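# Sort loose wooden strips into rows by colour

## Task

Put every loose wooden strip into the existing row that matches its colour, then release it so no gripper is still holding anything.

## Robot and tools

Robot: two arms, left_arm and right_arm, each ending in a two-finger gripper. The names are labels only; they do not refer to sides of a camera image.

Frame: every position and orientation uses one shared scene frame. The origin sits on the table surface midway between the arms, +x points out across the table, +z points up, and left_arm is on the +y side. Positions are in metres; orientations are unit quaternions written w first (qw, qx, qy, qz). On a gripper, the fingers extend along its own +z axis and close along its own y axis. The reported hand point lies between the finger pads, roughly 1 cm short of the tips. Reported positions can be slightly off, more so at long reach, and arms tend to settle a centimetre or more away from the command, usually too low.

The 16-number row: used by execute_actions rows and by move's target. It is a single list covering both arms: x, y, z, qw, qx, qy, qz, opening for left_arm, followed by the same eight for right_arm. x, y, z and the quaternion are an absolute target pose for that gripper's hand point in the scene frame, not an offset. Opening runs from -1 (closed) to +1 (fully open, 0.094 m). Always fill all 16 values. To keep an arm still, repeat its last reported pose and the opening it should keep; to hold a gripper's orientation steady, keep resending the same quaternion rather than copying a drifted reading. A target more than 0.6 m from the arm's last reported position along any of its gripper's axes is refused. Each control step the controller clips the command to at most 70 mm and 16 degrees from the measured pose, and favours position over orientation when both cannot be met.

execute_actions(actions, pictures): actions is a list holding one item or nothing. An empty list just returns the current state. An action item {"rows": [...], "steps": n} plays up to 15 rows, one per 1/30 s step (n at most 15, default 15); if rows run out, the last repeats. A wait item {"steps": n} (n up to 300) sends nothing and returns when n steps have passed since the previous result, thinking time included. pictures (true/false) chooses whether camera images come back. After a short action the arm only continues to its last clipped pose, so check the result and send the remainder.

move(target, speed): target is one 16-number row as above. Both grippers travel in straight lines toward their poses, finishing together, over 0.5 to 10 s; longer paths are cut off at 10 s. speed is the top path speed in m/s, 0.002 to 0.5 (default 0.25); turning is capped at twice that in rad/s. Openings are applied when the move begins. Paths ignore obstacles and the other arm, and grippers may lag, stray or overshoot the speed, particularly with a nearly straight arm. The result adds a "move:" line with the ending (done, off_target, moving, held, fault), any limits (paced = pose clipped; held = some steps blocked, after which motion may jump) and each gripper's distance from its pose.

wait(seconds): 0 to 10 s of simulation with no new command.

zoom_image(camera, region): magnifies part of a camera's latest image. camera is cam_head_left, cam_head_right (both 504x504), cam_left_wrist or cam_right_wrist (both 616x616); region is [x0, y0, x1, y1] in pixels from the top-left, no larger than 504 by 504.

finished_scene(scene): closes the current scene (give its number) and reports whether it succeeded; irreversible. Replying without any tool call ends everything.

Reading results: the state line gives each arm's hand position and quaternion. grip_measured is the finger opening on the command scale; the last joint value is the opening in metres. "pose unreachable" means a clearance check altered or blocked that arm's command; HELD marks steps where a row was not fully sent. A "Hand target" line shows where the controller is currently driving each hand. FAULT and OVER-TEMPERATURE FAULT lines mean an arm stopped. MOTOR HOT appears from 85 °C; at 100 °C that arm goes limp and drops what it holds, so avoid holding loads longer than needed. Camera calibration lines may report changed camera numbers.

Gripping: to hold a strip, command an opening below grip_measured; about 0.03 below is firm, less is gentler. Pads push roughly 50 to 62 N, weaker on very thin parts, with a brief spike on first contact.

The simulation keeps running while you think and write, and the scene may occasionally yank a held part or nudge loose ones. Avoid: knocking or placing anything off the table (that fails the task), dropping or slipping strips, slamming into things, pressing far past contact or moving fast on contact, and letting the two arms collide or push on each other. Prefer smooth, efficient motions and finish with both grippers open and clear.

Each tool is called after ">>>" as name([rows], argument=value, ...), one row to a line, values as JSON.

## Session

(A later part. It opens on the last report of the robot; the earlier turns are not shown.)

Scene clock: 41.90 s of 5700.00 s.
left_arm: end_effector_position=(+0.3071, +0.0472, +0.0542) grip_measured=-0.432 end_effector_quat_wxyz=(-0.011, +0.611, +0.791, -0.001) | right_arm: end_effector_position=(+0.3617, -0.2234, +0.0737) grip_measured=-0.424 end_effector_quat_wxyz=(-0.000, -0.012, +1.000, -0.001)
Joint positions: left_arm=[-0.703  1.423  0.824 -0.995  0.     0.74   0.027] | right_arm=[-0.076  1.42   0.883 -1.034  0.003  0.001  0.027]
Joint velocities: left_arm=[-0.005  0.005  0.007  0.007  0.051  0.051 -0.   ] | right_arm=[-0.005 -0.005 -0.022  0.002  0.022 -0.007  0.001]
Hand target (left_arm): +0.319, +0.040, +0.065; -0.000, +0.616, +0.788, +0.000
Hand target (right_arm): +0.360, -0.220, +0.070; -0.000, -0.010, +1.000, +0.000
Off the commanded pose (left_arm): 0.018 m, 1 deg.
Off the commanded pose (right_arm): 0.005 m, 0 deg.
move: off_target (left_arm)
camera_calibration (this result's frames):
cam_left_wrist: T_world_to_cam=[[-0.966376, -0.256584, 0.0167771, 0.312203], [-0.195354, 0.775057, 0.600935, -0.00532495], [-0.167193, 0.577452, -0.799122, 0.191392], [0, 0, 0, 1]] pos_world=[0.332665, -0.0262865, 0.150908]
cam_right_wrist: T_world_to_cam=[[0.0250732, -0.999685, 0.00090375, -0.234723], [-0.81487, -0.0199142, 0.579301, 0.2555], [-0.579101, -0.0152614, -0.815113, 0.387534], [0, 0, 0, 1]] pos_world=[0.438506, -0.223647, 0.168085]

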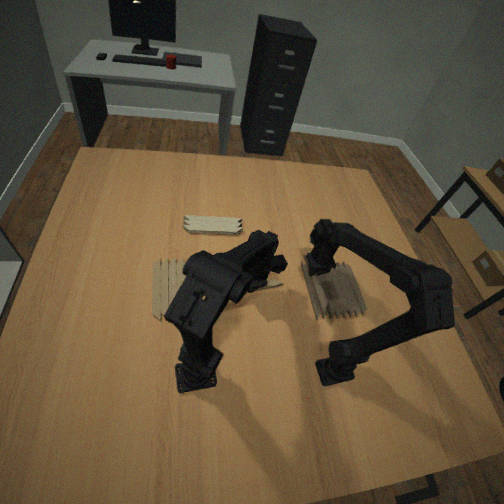

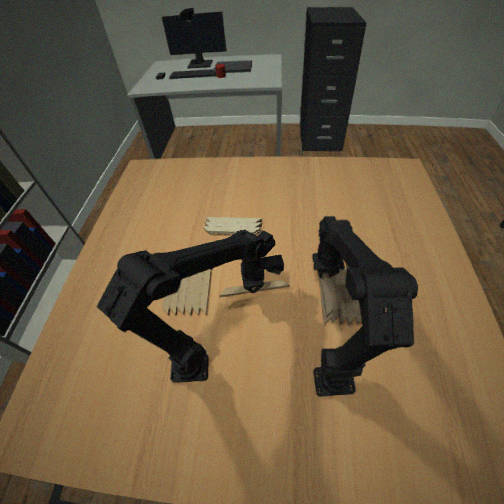

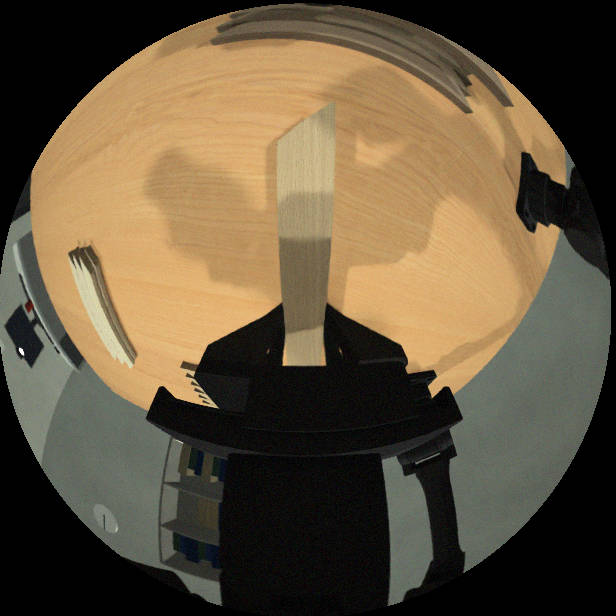

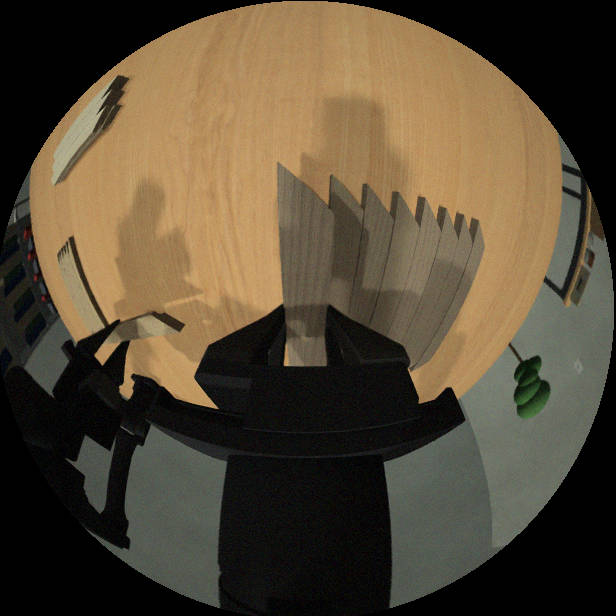

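>>> move(target=[0.345,0.195,0.04,0,-0.045,0.999,0,-0.465,0.357,-0.183,0.03,0,-0.01,1,0,-0.46], speed=0.4)

Scene clock: 45.87 s of 5700.00 s.
left_arm: end_effector_position=(+0.3425, +0.1929, +0.0422) grip_measured=-0.432 end_effector_quat_wxyz=(-0.003, -0.038, +0.999, +0.000) | right_arm: end_effector_position=(+0.3612, -0.1866, +0.0370) grip_measured=-0.424 end_effector_quat_wxyz=(+0.005, -0.010, +1.000, -0.001)
Joint positions: left_arm=[-0.254  1.389  0.752 -0.941  0.    -0.202  0.027] | right_arm=[ 0.026  1.482  0.833 -0.913  0.003  0.105  0.027]
Joint velocities: left_arm=[-0.005  0.005 -0.002 -0.012 -0.007 -0.022  0.   ] | right_arm=[-0.005 -0.005 -0.002 -0.007  0.095 -0.051  0.001]
Hand target (left_arm): +0.342, +0.194, +0.040; -0.002, -0.045, +0.999, +0.001
Hand target (right_arm): +0.358, -0.183, +0.030; -0.000, -0.010, +1.000, +0.000
Off the commanded pose (left_arm): 0.004 m, 1 deg.
Off the commanded pose (right_arm): 0.009 m, 1 deg.
move: done
camera_calibration (this result's frames):
cam_left_wrist: T_world_to_cam=[[0.0801146, -0.996786, 0.0000577503, 0.169086], [-0.802681, -0.0644795, 0.592913, 0.266149], [-0.591004, -0.0475474, -0.805266, 0.369531], [0, 0, 0, 1]] pos_world=[0.41848, 0.203274, 0.139758]
cam_right_wrist: T_world_to_cam=[[0.022781, -0.99974, -0.0000446401, -0.196984], [-0.820536, -0.018723, 0.571288, 0.279721], [-0.571141, -0.0129779, -0.820749, 0.355638], [0, 0, 0, 1]] pos_world=[0.437128, -0.18708, 0.132079]

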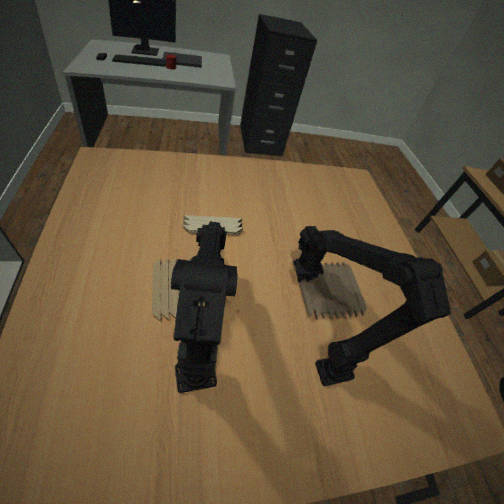

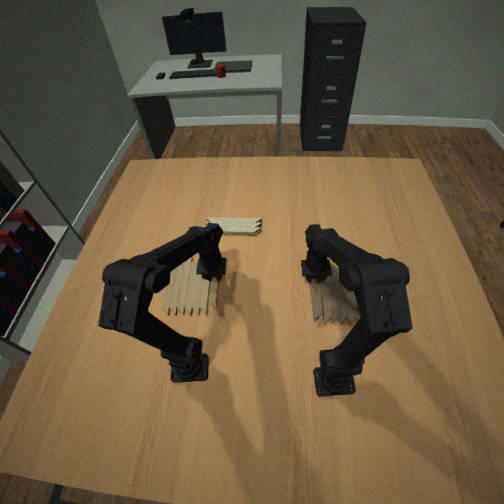

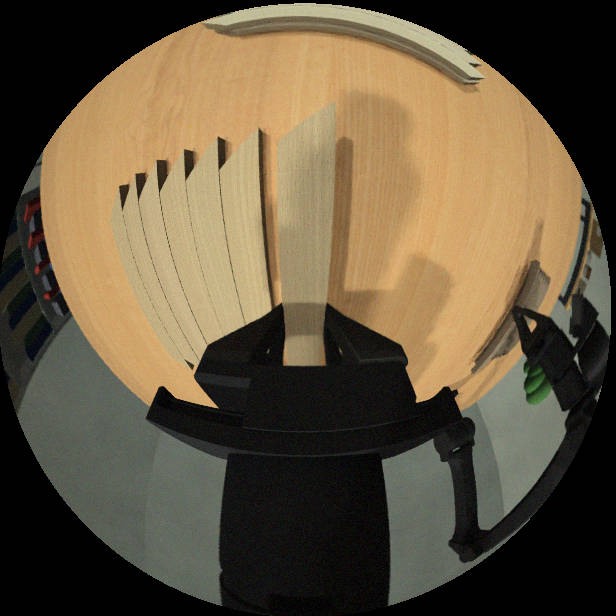

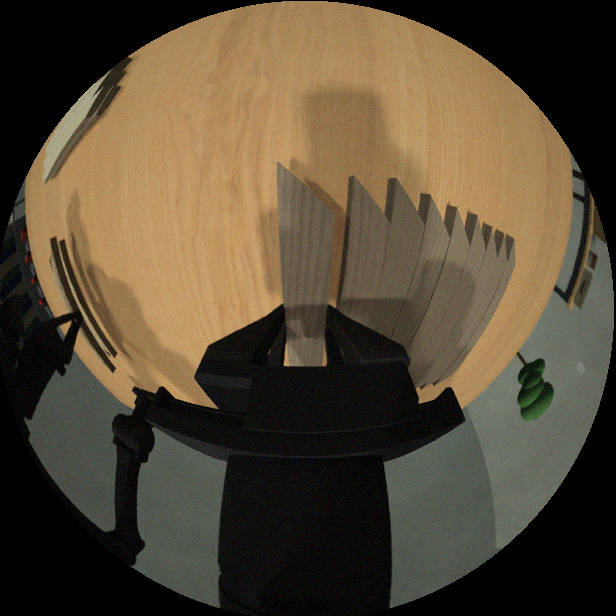

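>>> move(target=[0.335,0.189,0.005,0,-0.042,0.999,0,-0.465,0.353,-0.181,0.011,0,-0.01,1,0,-0.46], speed=0.05)

Scene clock: 49.70 s of 5700.00 s.
left_arm: end_effector_position=(+0.3370, +0.1911, +0.0107) grip_measured=-0.432 end_effector_quat_wxyz=(+0.004, -0.040, +0.999, -0.001) | right_arm: end_effector_position=(+0.3567, -0.1848, +0.0173) grip_measured=-0.424 end_effector_quat_wxyz=(+0.004, -0.010, +1.000, -0.001)
Joint positions: left_arm=[-0.262  1.433  0.69  -0.82   0.    -0.215  0.027] | right_arm=[ 0.033  1.511  0.799 -0.851  0.003  0.112  0.027]
Joint velocities: left_arm=[-0.015 -0.005  0.002  0.002 -0.022  0.022  0.   ] | right_arm=[-0.015 -0.015 -0.042  0.007 -0.11   0.022  0.   ]
Hand target (left_arm): +0.335, +0.189, +0.006; +0.000, -0.042, +0.999, -0.000
Hand target (right_arm): +0.353, -0.181, +0.011; +0.000, -0.010, +1.000, -0.000
Off the commanded pose (left_arm): 0.006 m, 0 deg.
Off the commanded pose (right_arm): 0.008 m, 1 deg.
move: done
camera_calibration (this result's frames):
cam_left_wrist: T_world_to_cam=[[0.0850343, -0.996373, 0.00312787, 0.165995], [-0.810792, -0.0673708, 0.581445, 0.283748], [-0.579125, -0.0519788, -0.81358, 0.337753], [0, 0, 0, 1]] pos_world=[0.411546, 0.202066, 0.109286]
cam_right_wrist: T_world_to_cam=[[0.0220185, -0.999758, -0.0000280649, -0.194847], [-0.820125, -0.0180784, 0.571899, 0.287257], [-0.571761, -0.0125693, -0.820324, 0.337186], [0, 0, 0, 1]] pos_world=[0.432667, -0.185368, 0.112315]

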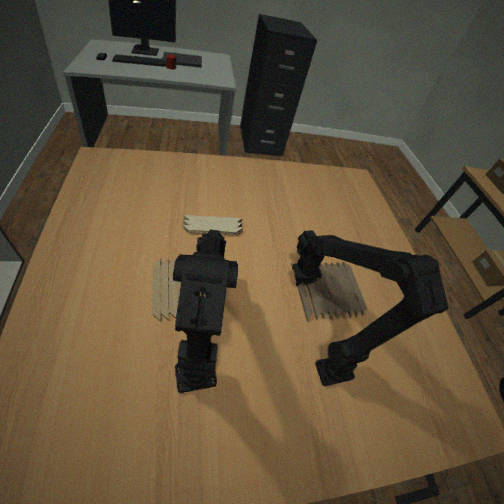

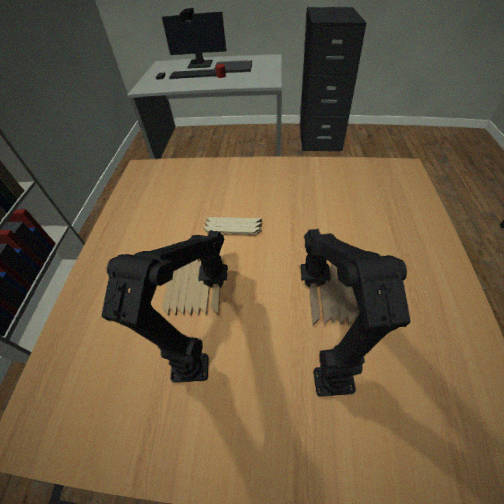

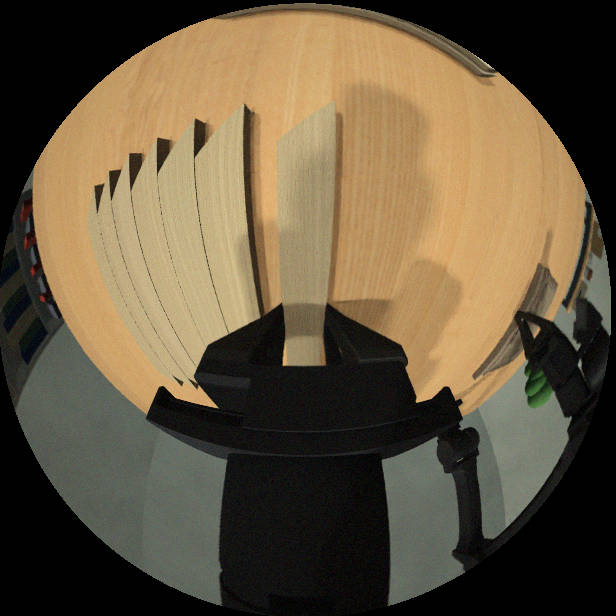

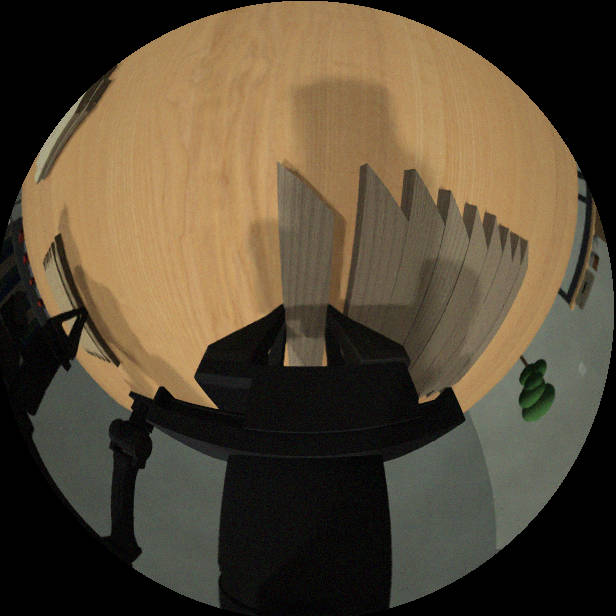

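>>> execute_actions([
  {"rows":[[0.335,0.189,0.005,0,-0.042,0.999,0,-0.3,0.353,-0.181,0.011,0,-0.01,1,0,-0.3]],"steps":8},
], pictures=false)

>>> move(target=[0.35,0.189,0.06,0,-0.042,0.999,0,-0.3,0.37,-0.183,0.065,0,-0.01,1,0,-0.3], speed=0.15)

>>> move(target=[0.35,0.145,0.05,0,-0.737,0.676,0,1,0.33,-0.138,0.05,0,0.703,0.711,0,1], speed=0.5)

>>> move(target=[0.345,0.15,0.007,0,-0.737,0.676,0,1,0.325,-0.142,0.012,0,0.703,0.711,0,1], speed=0.08)

Scene clock: 53.60 s of 5700.00 s.
left_arm: end_effector_position=(+0.3370, +0.1911, +0.0107) grip_measured=-0.301 end_effector_quat_wxyz=(+0.004, -0.040, +0.999, -0.001) | right_arm: end_effector_position=(+0.3567, -0.1848, +0.0173) grip_measured=-0.302 end_effector_quat_wxyz=(+0.004, -0.010, +1.000, -0.001)
Joint positions: left_arm=[-0.262  1.433  0.69  -0.82   0.    -0.215  0.033] | right_arm=[ 0.033  1.511  0.799 -0.851  0.003  0.113  0.033]
Joint velocities: left_arm=[-0.005 -0.005 -0.007  0.007 -0.051 -0.007 -0.   ] | right_arm=[ 0.005 -0.005 -0.007 -0.002 -0.081 -0.037  0.001]
Hand target (left_arm): +0.335, +0.189, +0.005; -0.000, -0.042, +0.999, +0.000
Hand target (right_arm): +0.353, -0.181, +0.011; -0.000, -0.010, +1.000, -0.000
Off the commanded pose (left_arm): 0.006 m, 0 deg.
Off the commanded pose (right_arm): 0.008 m, 1 deg.
Steps of this call (steps 1 to 90: nothing new was sent; then 0.63 s passed at rest; steps 91 to 98: all 8 steps of this action). Readings (end_effector_position):
91: left_arm (+0.3370, +0.1911, +0.0107) | right_arm (+0.3567, -0.1848, +0.0173)
92: left_arm (+0.3370, +0.1911, +0.0107) | right_arm (+0.3567, -0.1848, +0.0173)
94: left_arm (+0.3370, +0.1911, +0.0107) | right_arm (+0.3567, -0.1848, +0.0173)
98: the state above

Scene clock: 54.67 s of 5700.00 s.
left_arm: end_effector_position=(+0.3382, +0.1910, +0.0505) grip_measured=-0.301 end_effector_quat_wxyz=(-0.009, -0.040, +0.999, +0.002) | right_arm: end_effector_position=(+0.3542, -0.1851, +0.0526) grip_measured=-0.301 end_effector_quat_wxyz=(-0.014, -0.010, +1.000, -0.003)
Joint positions: left_arm=[-0.262  1.37   0.76  -0.979  0.    -0.215  0.033] | right_arm=[ 0.033  1.461  0.86  -0.999  0.003  0.113  0.033]
Joint velocities: left_arm=[-0.005 -0.015 -0.022 -0.007 -0.022 -0.051 -0.001] | right_arm=[ 0.015 -0.005  0.007 -0.007 -0.007 -0.007  0.001]
Hand target (left_arm): +0.350, +0.189, +0.060; +0.000, -0.042, +0.999, -0.000
Hand target (right_arm): +0.369, -0.183, +0.066; +0.000, -0.010, +1.000, -0.000
Off the commanded pose (left_arm): 0.015 m, 1 deg.
Off the commanded pose (right_arm): 0.020 m, 2 deg.
move: off_target (left_arm, right_arm)
camera_calibration (this result's frames):
cam_left_wrist: T_world_to_cam=[[0.0854222, -0.996342, -0.00252479, 0.165752], [-0.795555, -0.0697327, 0.601855, 0.255805], [-0.599829, -0.0494031, -0.798602, 0.376643], [0, 0, 0, 1]] pos_world=[0.41527, 0.201591, 0.147248]
cam_right_wrist: T_world_to_cam=[[0.0217126, -0.999756, 0.00410369, -0.195236], [-0.79838, -0.0148682, 0.601971, 0.256274], [-0.601763, -0.0163467, -0.798508, 0.373501], [0, 0, 0, 1]] pos_world=[0.433602, -0.185273, 0.144775]

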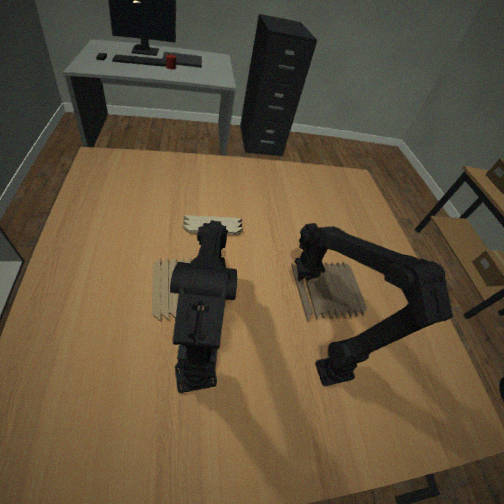

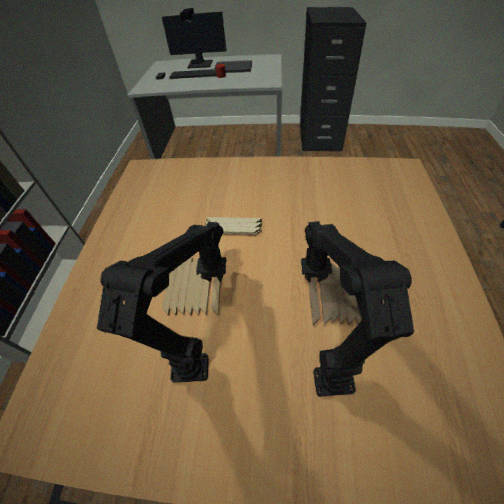

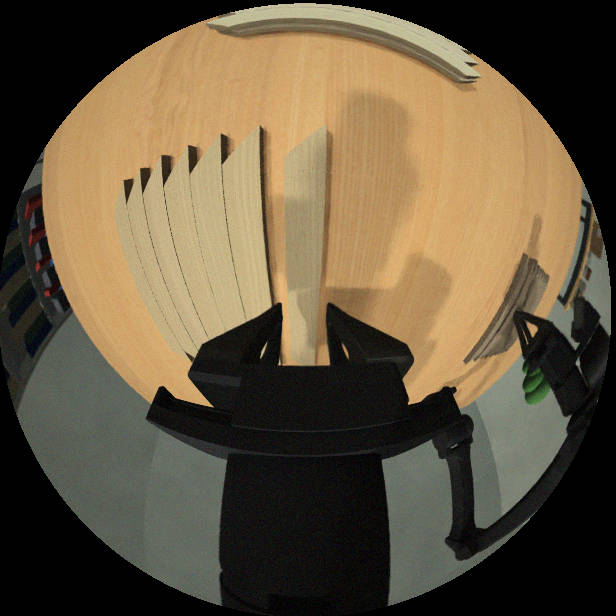

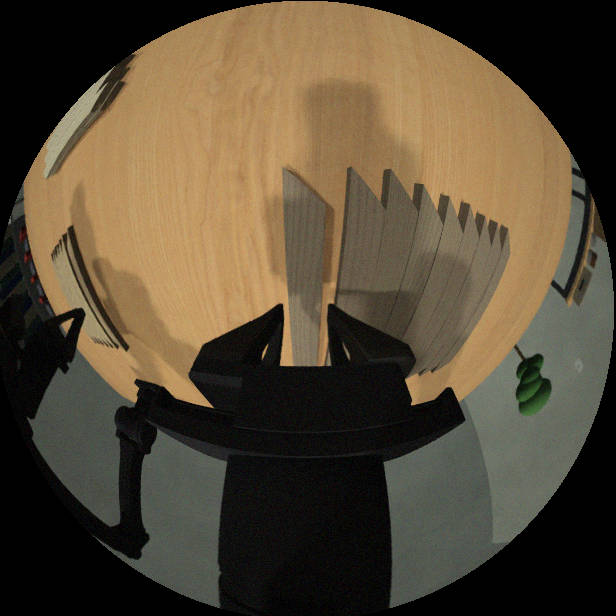

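Scene clock: 57.00 s of 5700.00 s.
left_arm: end_effector_position=(+0.3313, +0.1528, +0.0428) grip_measured=+1.000 end_effector_quat_wxyz=(+0.009, +0.735, -0.678, -0.013) | right_arm: end_effector_position=(+0.3325, -0.1401, +0.0490) grip_measured=+1.000 end_effector_quat_wxyz=(-0.006, +0.702, +0.712, -0.005)
Joint positions: left_arm=[-0.38   1.396  0.76  -0.968  0.004 -1.904  0.094] | right_arm=[ 0.167  1.427  0.813 -0.971 -0.005  1.824  0.094]
Joint velocities: left_arm=[-0.015 -0.005 -0.012 -0.002 -0.051 -0.081  0.   ] | right_arm=[-0.015  0.005 -0.002  0.007  0.037  0.007  0.   ]
Hand target (left_arm): +0.350, +0.146, +0.051; +0.000, +0.737, -0.676, +0.001
Hand target (right_arm): +0.330, -0.138, +0.050; -0.001, +0.703, +0.711, -0.000
Off the commanded pose (left_arm): 0.021 m, 2 deg.
Off the commanded pose (right_arm): 0.003 m, 1 deg.
move: off_target (left_arm)
camera_calibration (this result's frames):
cam_left_wrist: T_world_to_cam=[[0.995885, 0.0852979, -0.0306037, -0.337404], [0.0871487, -0.808856, 0.581513, 0.0736509], [0.0248479, -0.581788, -0.812961, 0.239423], [0, 0, 0, 1]] pos_world=[0.323648, 0.227646, 0.141487]
cam_right_wrist: T_world_to_cam=[[-0.999782, -0.0157669, 0.0137068, 0.32732], [-0.00489978, 0.814743, 0.579802, 0.0953267], [-0.0203092, 0.579608, -0.814642, 0.249288], [0, 0, 0, 1]] pos_world=[0.332778, -0.216996, 0.143324]

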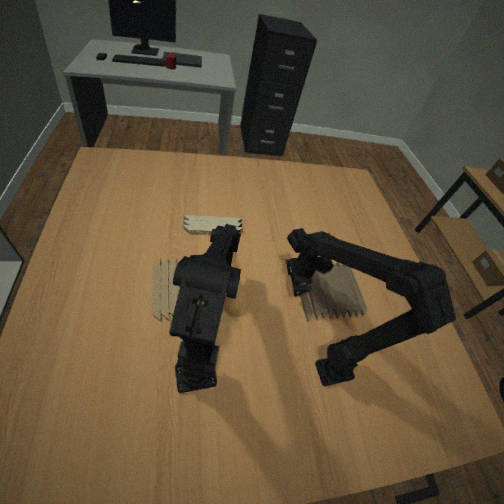

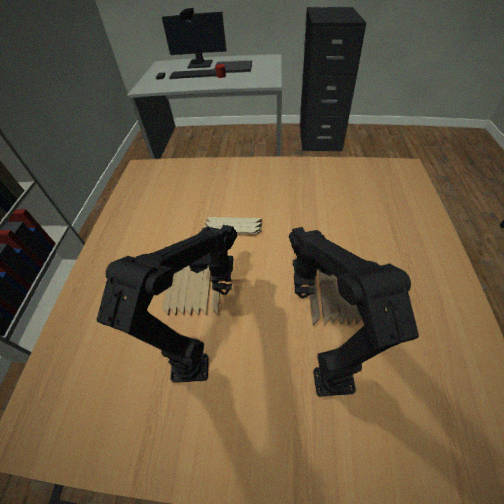

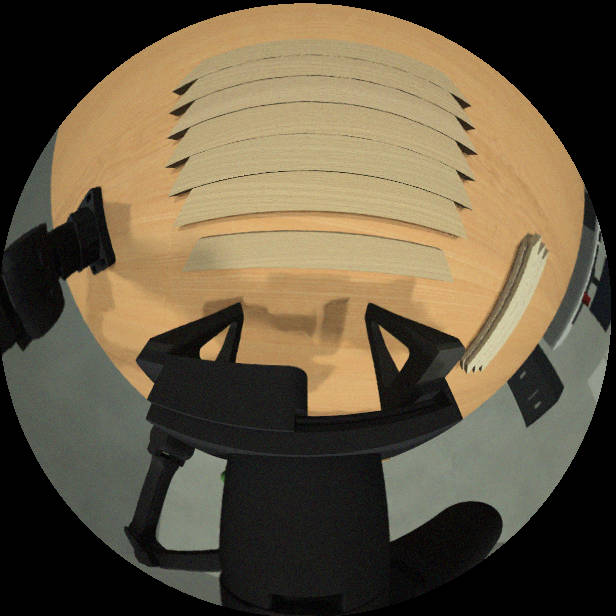

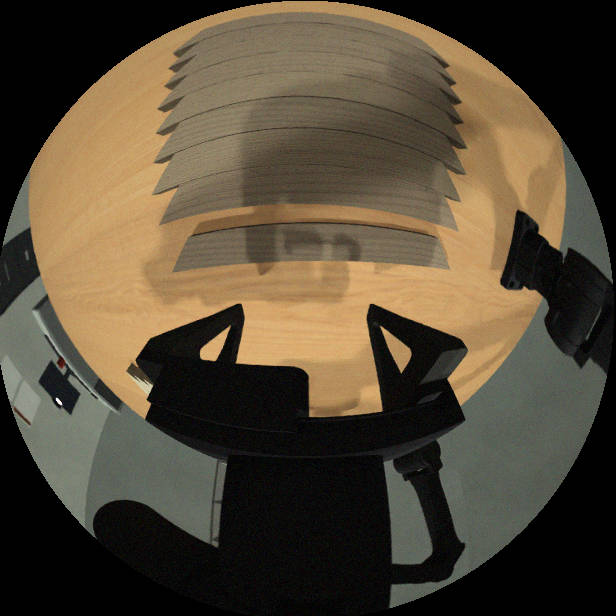

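Scene clock: 57.83 s of 5700.00 s.
left_arm: end_effector_position=(+0.3462, +0.1491, +0.0123) grip_measured=+1.000 end_effector_quat_wxyz=(+0.000, +0.735, -0.678, +0.003) | right_arm: end_effector_position=(+0.3279, -0.1416, +0.0173) grip_measured=+1.000 end_effector_quat_wxyz=(-0.000, +0.702, +0.712, +0.004)
Joint positions: left_arm=[-0.38   1.474  0.74  -0.832  0.003 -1.905  0.094] | right_arm=[ 0.167  1.464  0.747 -0.847 -0.004  1.825  0.094]
Joint velocities: left_arm=[-0.005  0.005 -0.017  0.012 -0.022 -0.11   0.   ] | right_arm=[-0.005 -0.005  0.007  0.002  0.037  0.022  0.   ]
Hand target (left_arm): +0.345, +0.150, +0.008; +0.000, +0.737, -0.676, +0.000
Hand target (right_arm): +0.326, -0.142, +0.012; +0.000, +0.703, +0.711, +0.000
Off the commanded pose (left_arm): 0.006 m, 0 deg.
Off the commanded pose (right_arm): 0.006 m, 0 deg.
move: done
camera_calibration (this result's frames):
cam_left_wrist: T_world_to_cam=[[0.996321, 0.0855569, 0.00490958, -0.353461], [0.0661092, -0.803778, 0.591245, 0.0934922], [0.0545313, -0.588745, -0.806477, 0.20279], [0, 0, 0, 1]] pos_world=[0.334922, 0.22478, 0.110004]
cam_right_wrist: T_world_to_cam=[[-0.999855, -0.015405, -0.00726653, 0.323565], [-0.0167513, 0.81211, 0.583264, 0.118329], [-0.00308395, 0.583301, -0.81225, 0.219055], [0, 0, 0, 1]] pos_world=[0.326176, -0.218887, 0.111261]

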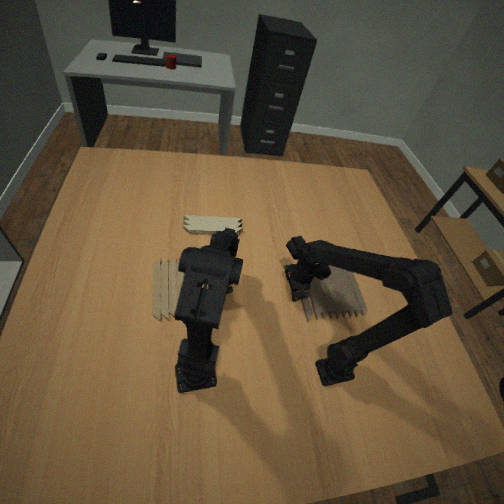

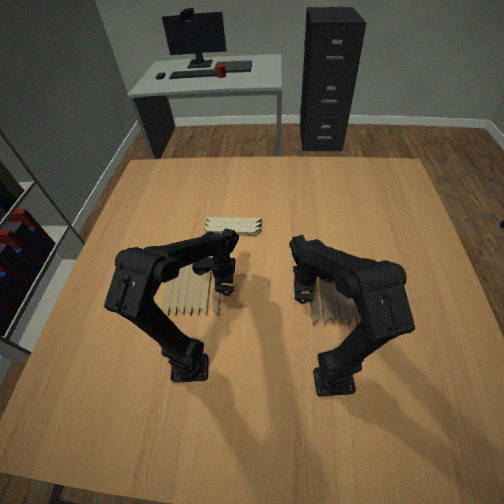

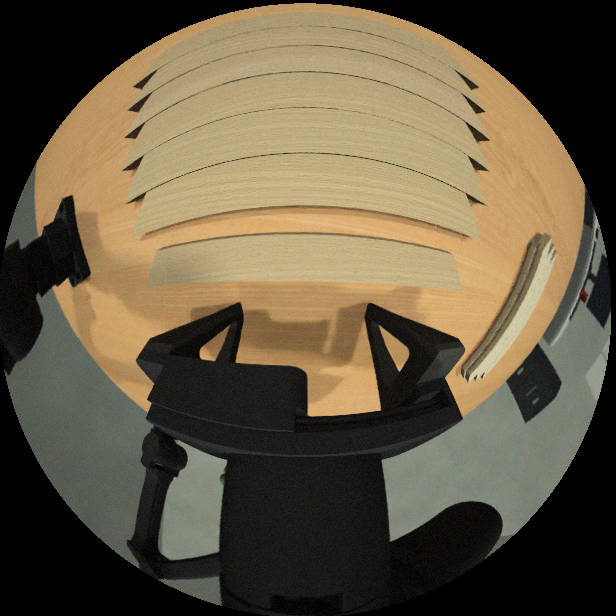

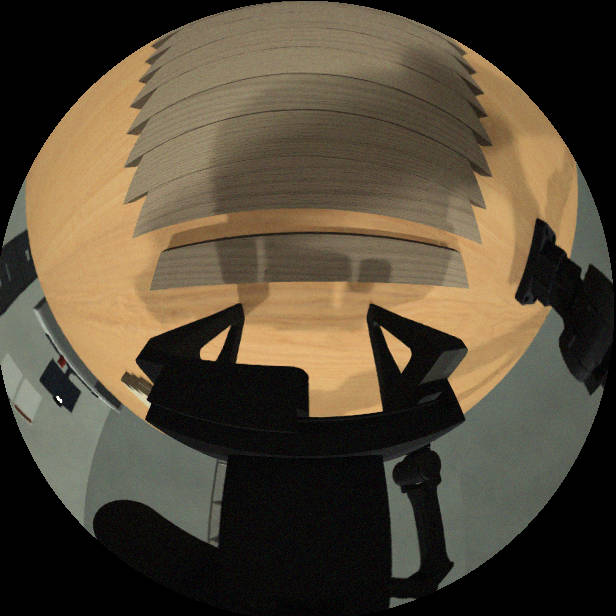

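>>> move(target=[0.348,0.187,0.011,0,-0.737,0.676,0,1,0.332,-0.179,0.017,0,0.71,0.704,0,1], speed=0.04)

Scene clock: 71.53 s of 5700.00 s.
left_arm: end_effector_position=(+0.3508, +0.1831, +0.0120) grip_measured=+1.000 end_effector_quat_wxyz=(+0.000, +0.739, -0.674, +0.002) | right_arm: end_effector_position=(+0.3352, -0.1742, +0.0173) grip_measured=+1.000 end_effector_quat_wxyz=(+0.000, +0.711, +0.704, +0.004)
Joint positions: left_arm=[-0.279  1.47   0.734 -0.832  0.003 -1.814  0.094] | right_arm=[ 0.069  1.464  0.747 -0.847 -0.004  1.749  0.094]
Joint velocities: left_arm=[-0.015  0.005 -0.007 -0.002 -0.022  0.022  0.   ] | right_arm=[-0.024 -0.015 -0.002 -0.022  0.051 -0.022  0.   ]
Hand target (left_arm): +0.347, +0.187, +0.011; +0.000, +0.737, -0.676, -0.001
Hand target (right_arm): +0.332, -0.179, +0.017; +0.000, +0.710, +0.704, +0.000
Off the commanded pose (left_arm): 0.005 m, 0 deg.
Off the commanded pose (right_arm): 0.006 m, 0 deg.
After step 90, 9.47 s passed at rest.
move: done
camera_calibration (this result's frames):
cam_left_wrist: T_world_to_cam=[[0.995319, 0.096572, 0.0038406, -0.362649], [0.0756679, -0.80336, 0.590666, 0.117276], [0.0601272, -0.58761, -0.806907, 0.220143], [0, 0, 0, 1]] pos_world=[0.338841, 0.258595, 0.109757]
cam_right_wrist: T_world_to_cam=[[-0.99994, 0.00786276, -0.00765714, 0.334391], [0.00192519, 0.81252, 0.58293, 0.138765], [0.010805, 0.58288, -0.812486, 0.233384], [0, 0, 0, 1]] pos_world=[0.331582, -0.251414, 0.111292]

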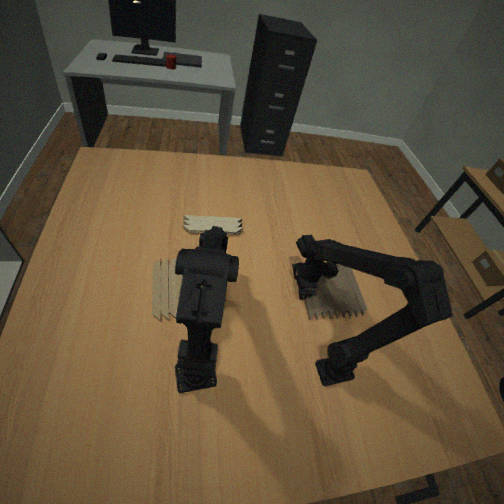

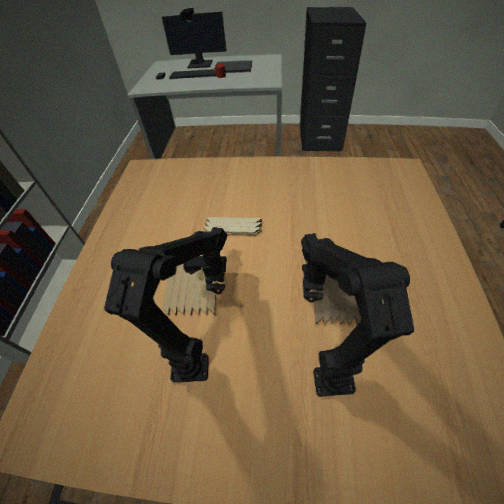

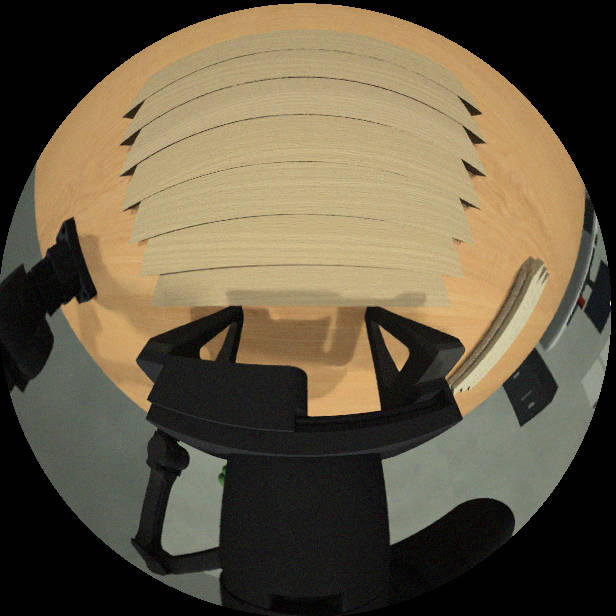

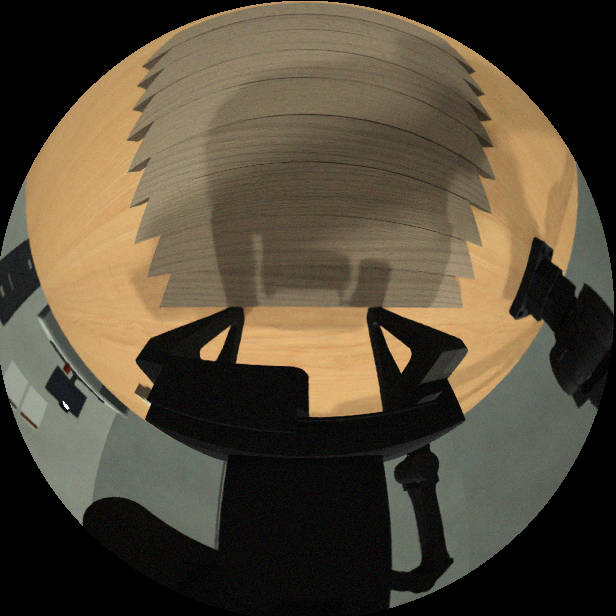

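>>> move(target=[0.36,0.13,0.09,0,-0.737,0.676,0,1,0.345,-0.125,0.09,0,0.71,0.704,0,1], speed=0.2)

Scene clock: 76.50 s of 5700.00 s.
left_arm: end_effector_position=(+0.3514, +0.1335, +0.0816) grip_measured=+1.000 end_effector_quat_wxyz=(+0.004, +0.733, -0.680, -0.005) | right_arm: end_effector_position=(+0.3321, -0.1306, +0.0787) grip_measured=+1.000 end_effector_quat_wxyz=(-0.008, +0.708, +0.706, -0.010)
Joint positions: left_arm=[-0.42   1.381  0.867 -1.069  0.003 -1.938  0.094] | right_arm=[ 0.195  1.391  0.868 -1.073 -0.004  1.867  0.094]
Joint velocities: left_arm=[-0.015 -0.005 -0.007 -0.012 -0.066 -0.081  0.   ] | right_arm=[ 0.005 -0.005 -0.007 -0.002 -0.037 -0.007  0.   ]
Hand target (left_arm): +0.361, +0.131, +0.089; -0.000, +0.737, -0.676, +0.001
Hand target (right_arm): +0.344, -0.125, +0.091; -0.000, +0.710, +0.704, +0.000
Off the commanded pose (left_arm): 0.012 m, 1 deg.
Off the commanded pose (right_arm): 0.018 m, 2 deg.
After step 90, 1.00 s passed at rest.
move: off_target (left_arm, right_arm)
camera_calibration (this result's frames):
cam_left_wrist: T_world_to_cam=[[0.996776, 0.079489, -0.0108857, -0.355736], [0.0707541, -0.80694, 0.58638, 0.0388334], [0.0378267, -0.58526, -0.809963, 0.254955], [0, 0, 0, 1]] pos_world=[0.342197, 0.208829, 0.179861]
cam_right_wrist: T_world_to_cam=[[-0.999729, -0.0000719898, 0.023265, 0.327889], [0.013341, 0.817474, 0.575811, 0.0649542], [-0.0190599, 0.575966, -0.817252, 0.267303], [0, 0, 0, 1]] pos_world=[0.332028, -0.207032, 0.173424]

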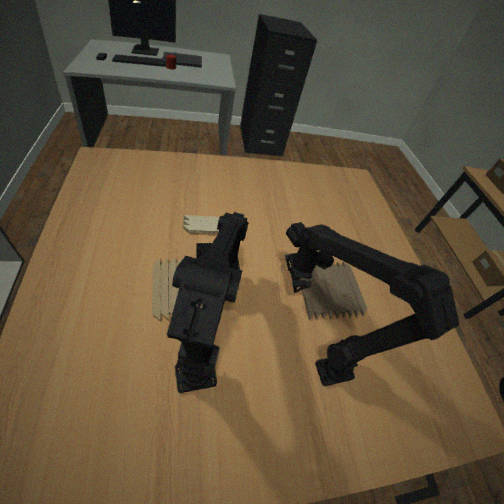

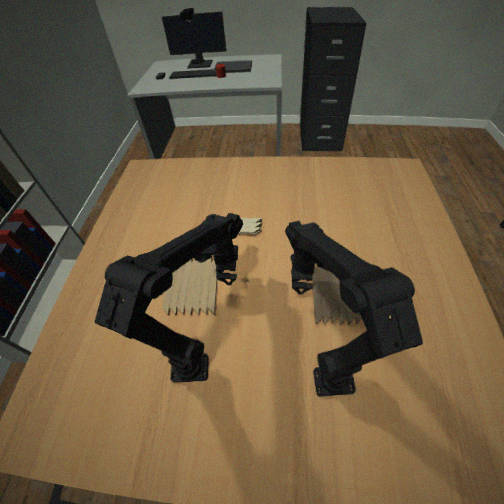

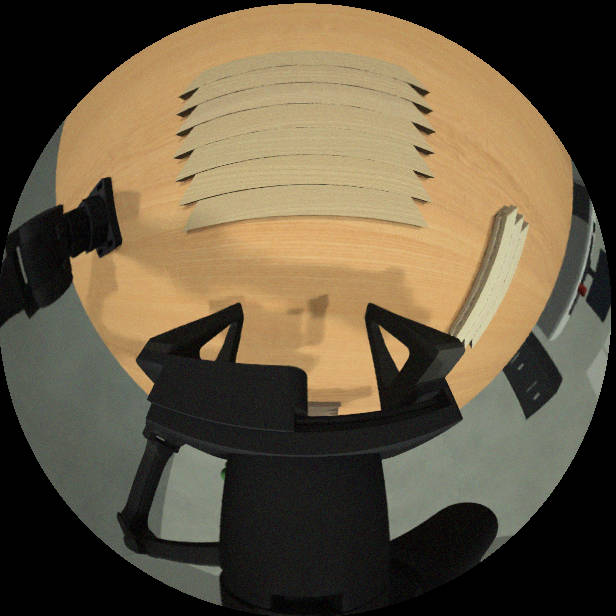

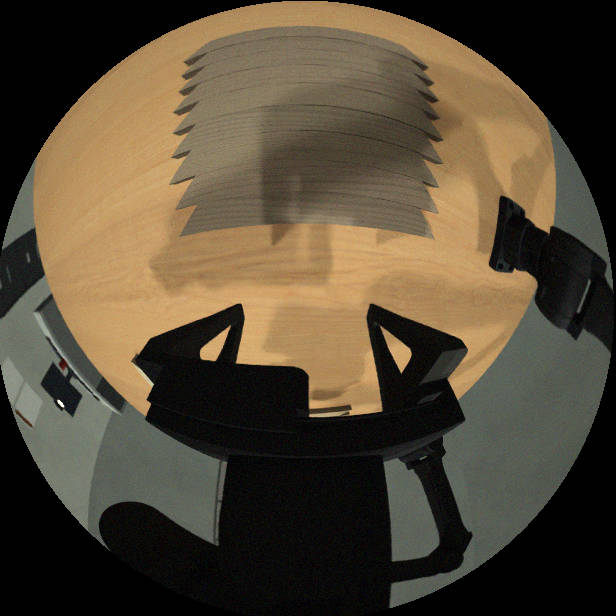

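>>> finished_scene(scene=1)

The scene is finished: the task was done.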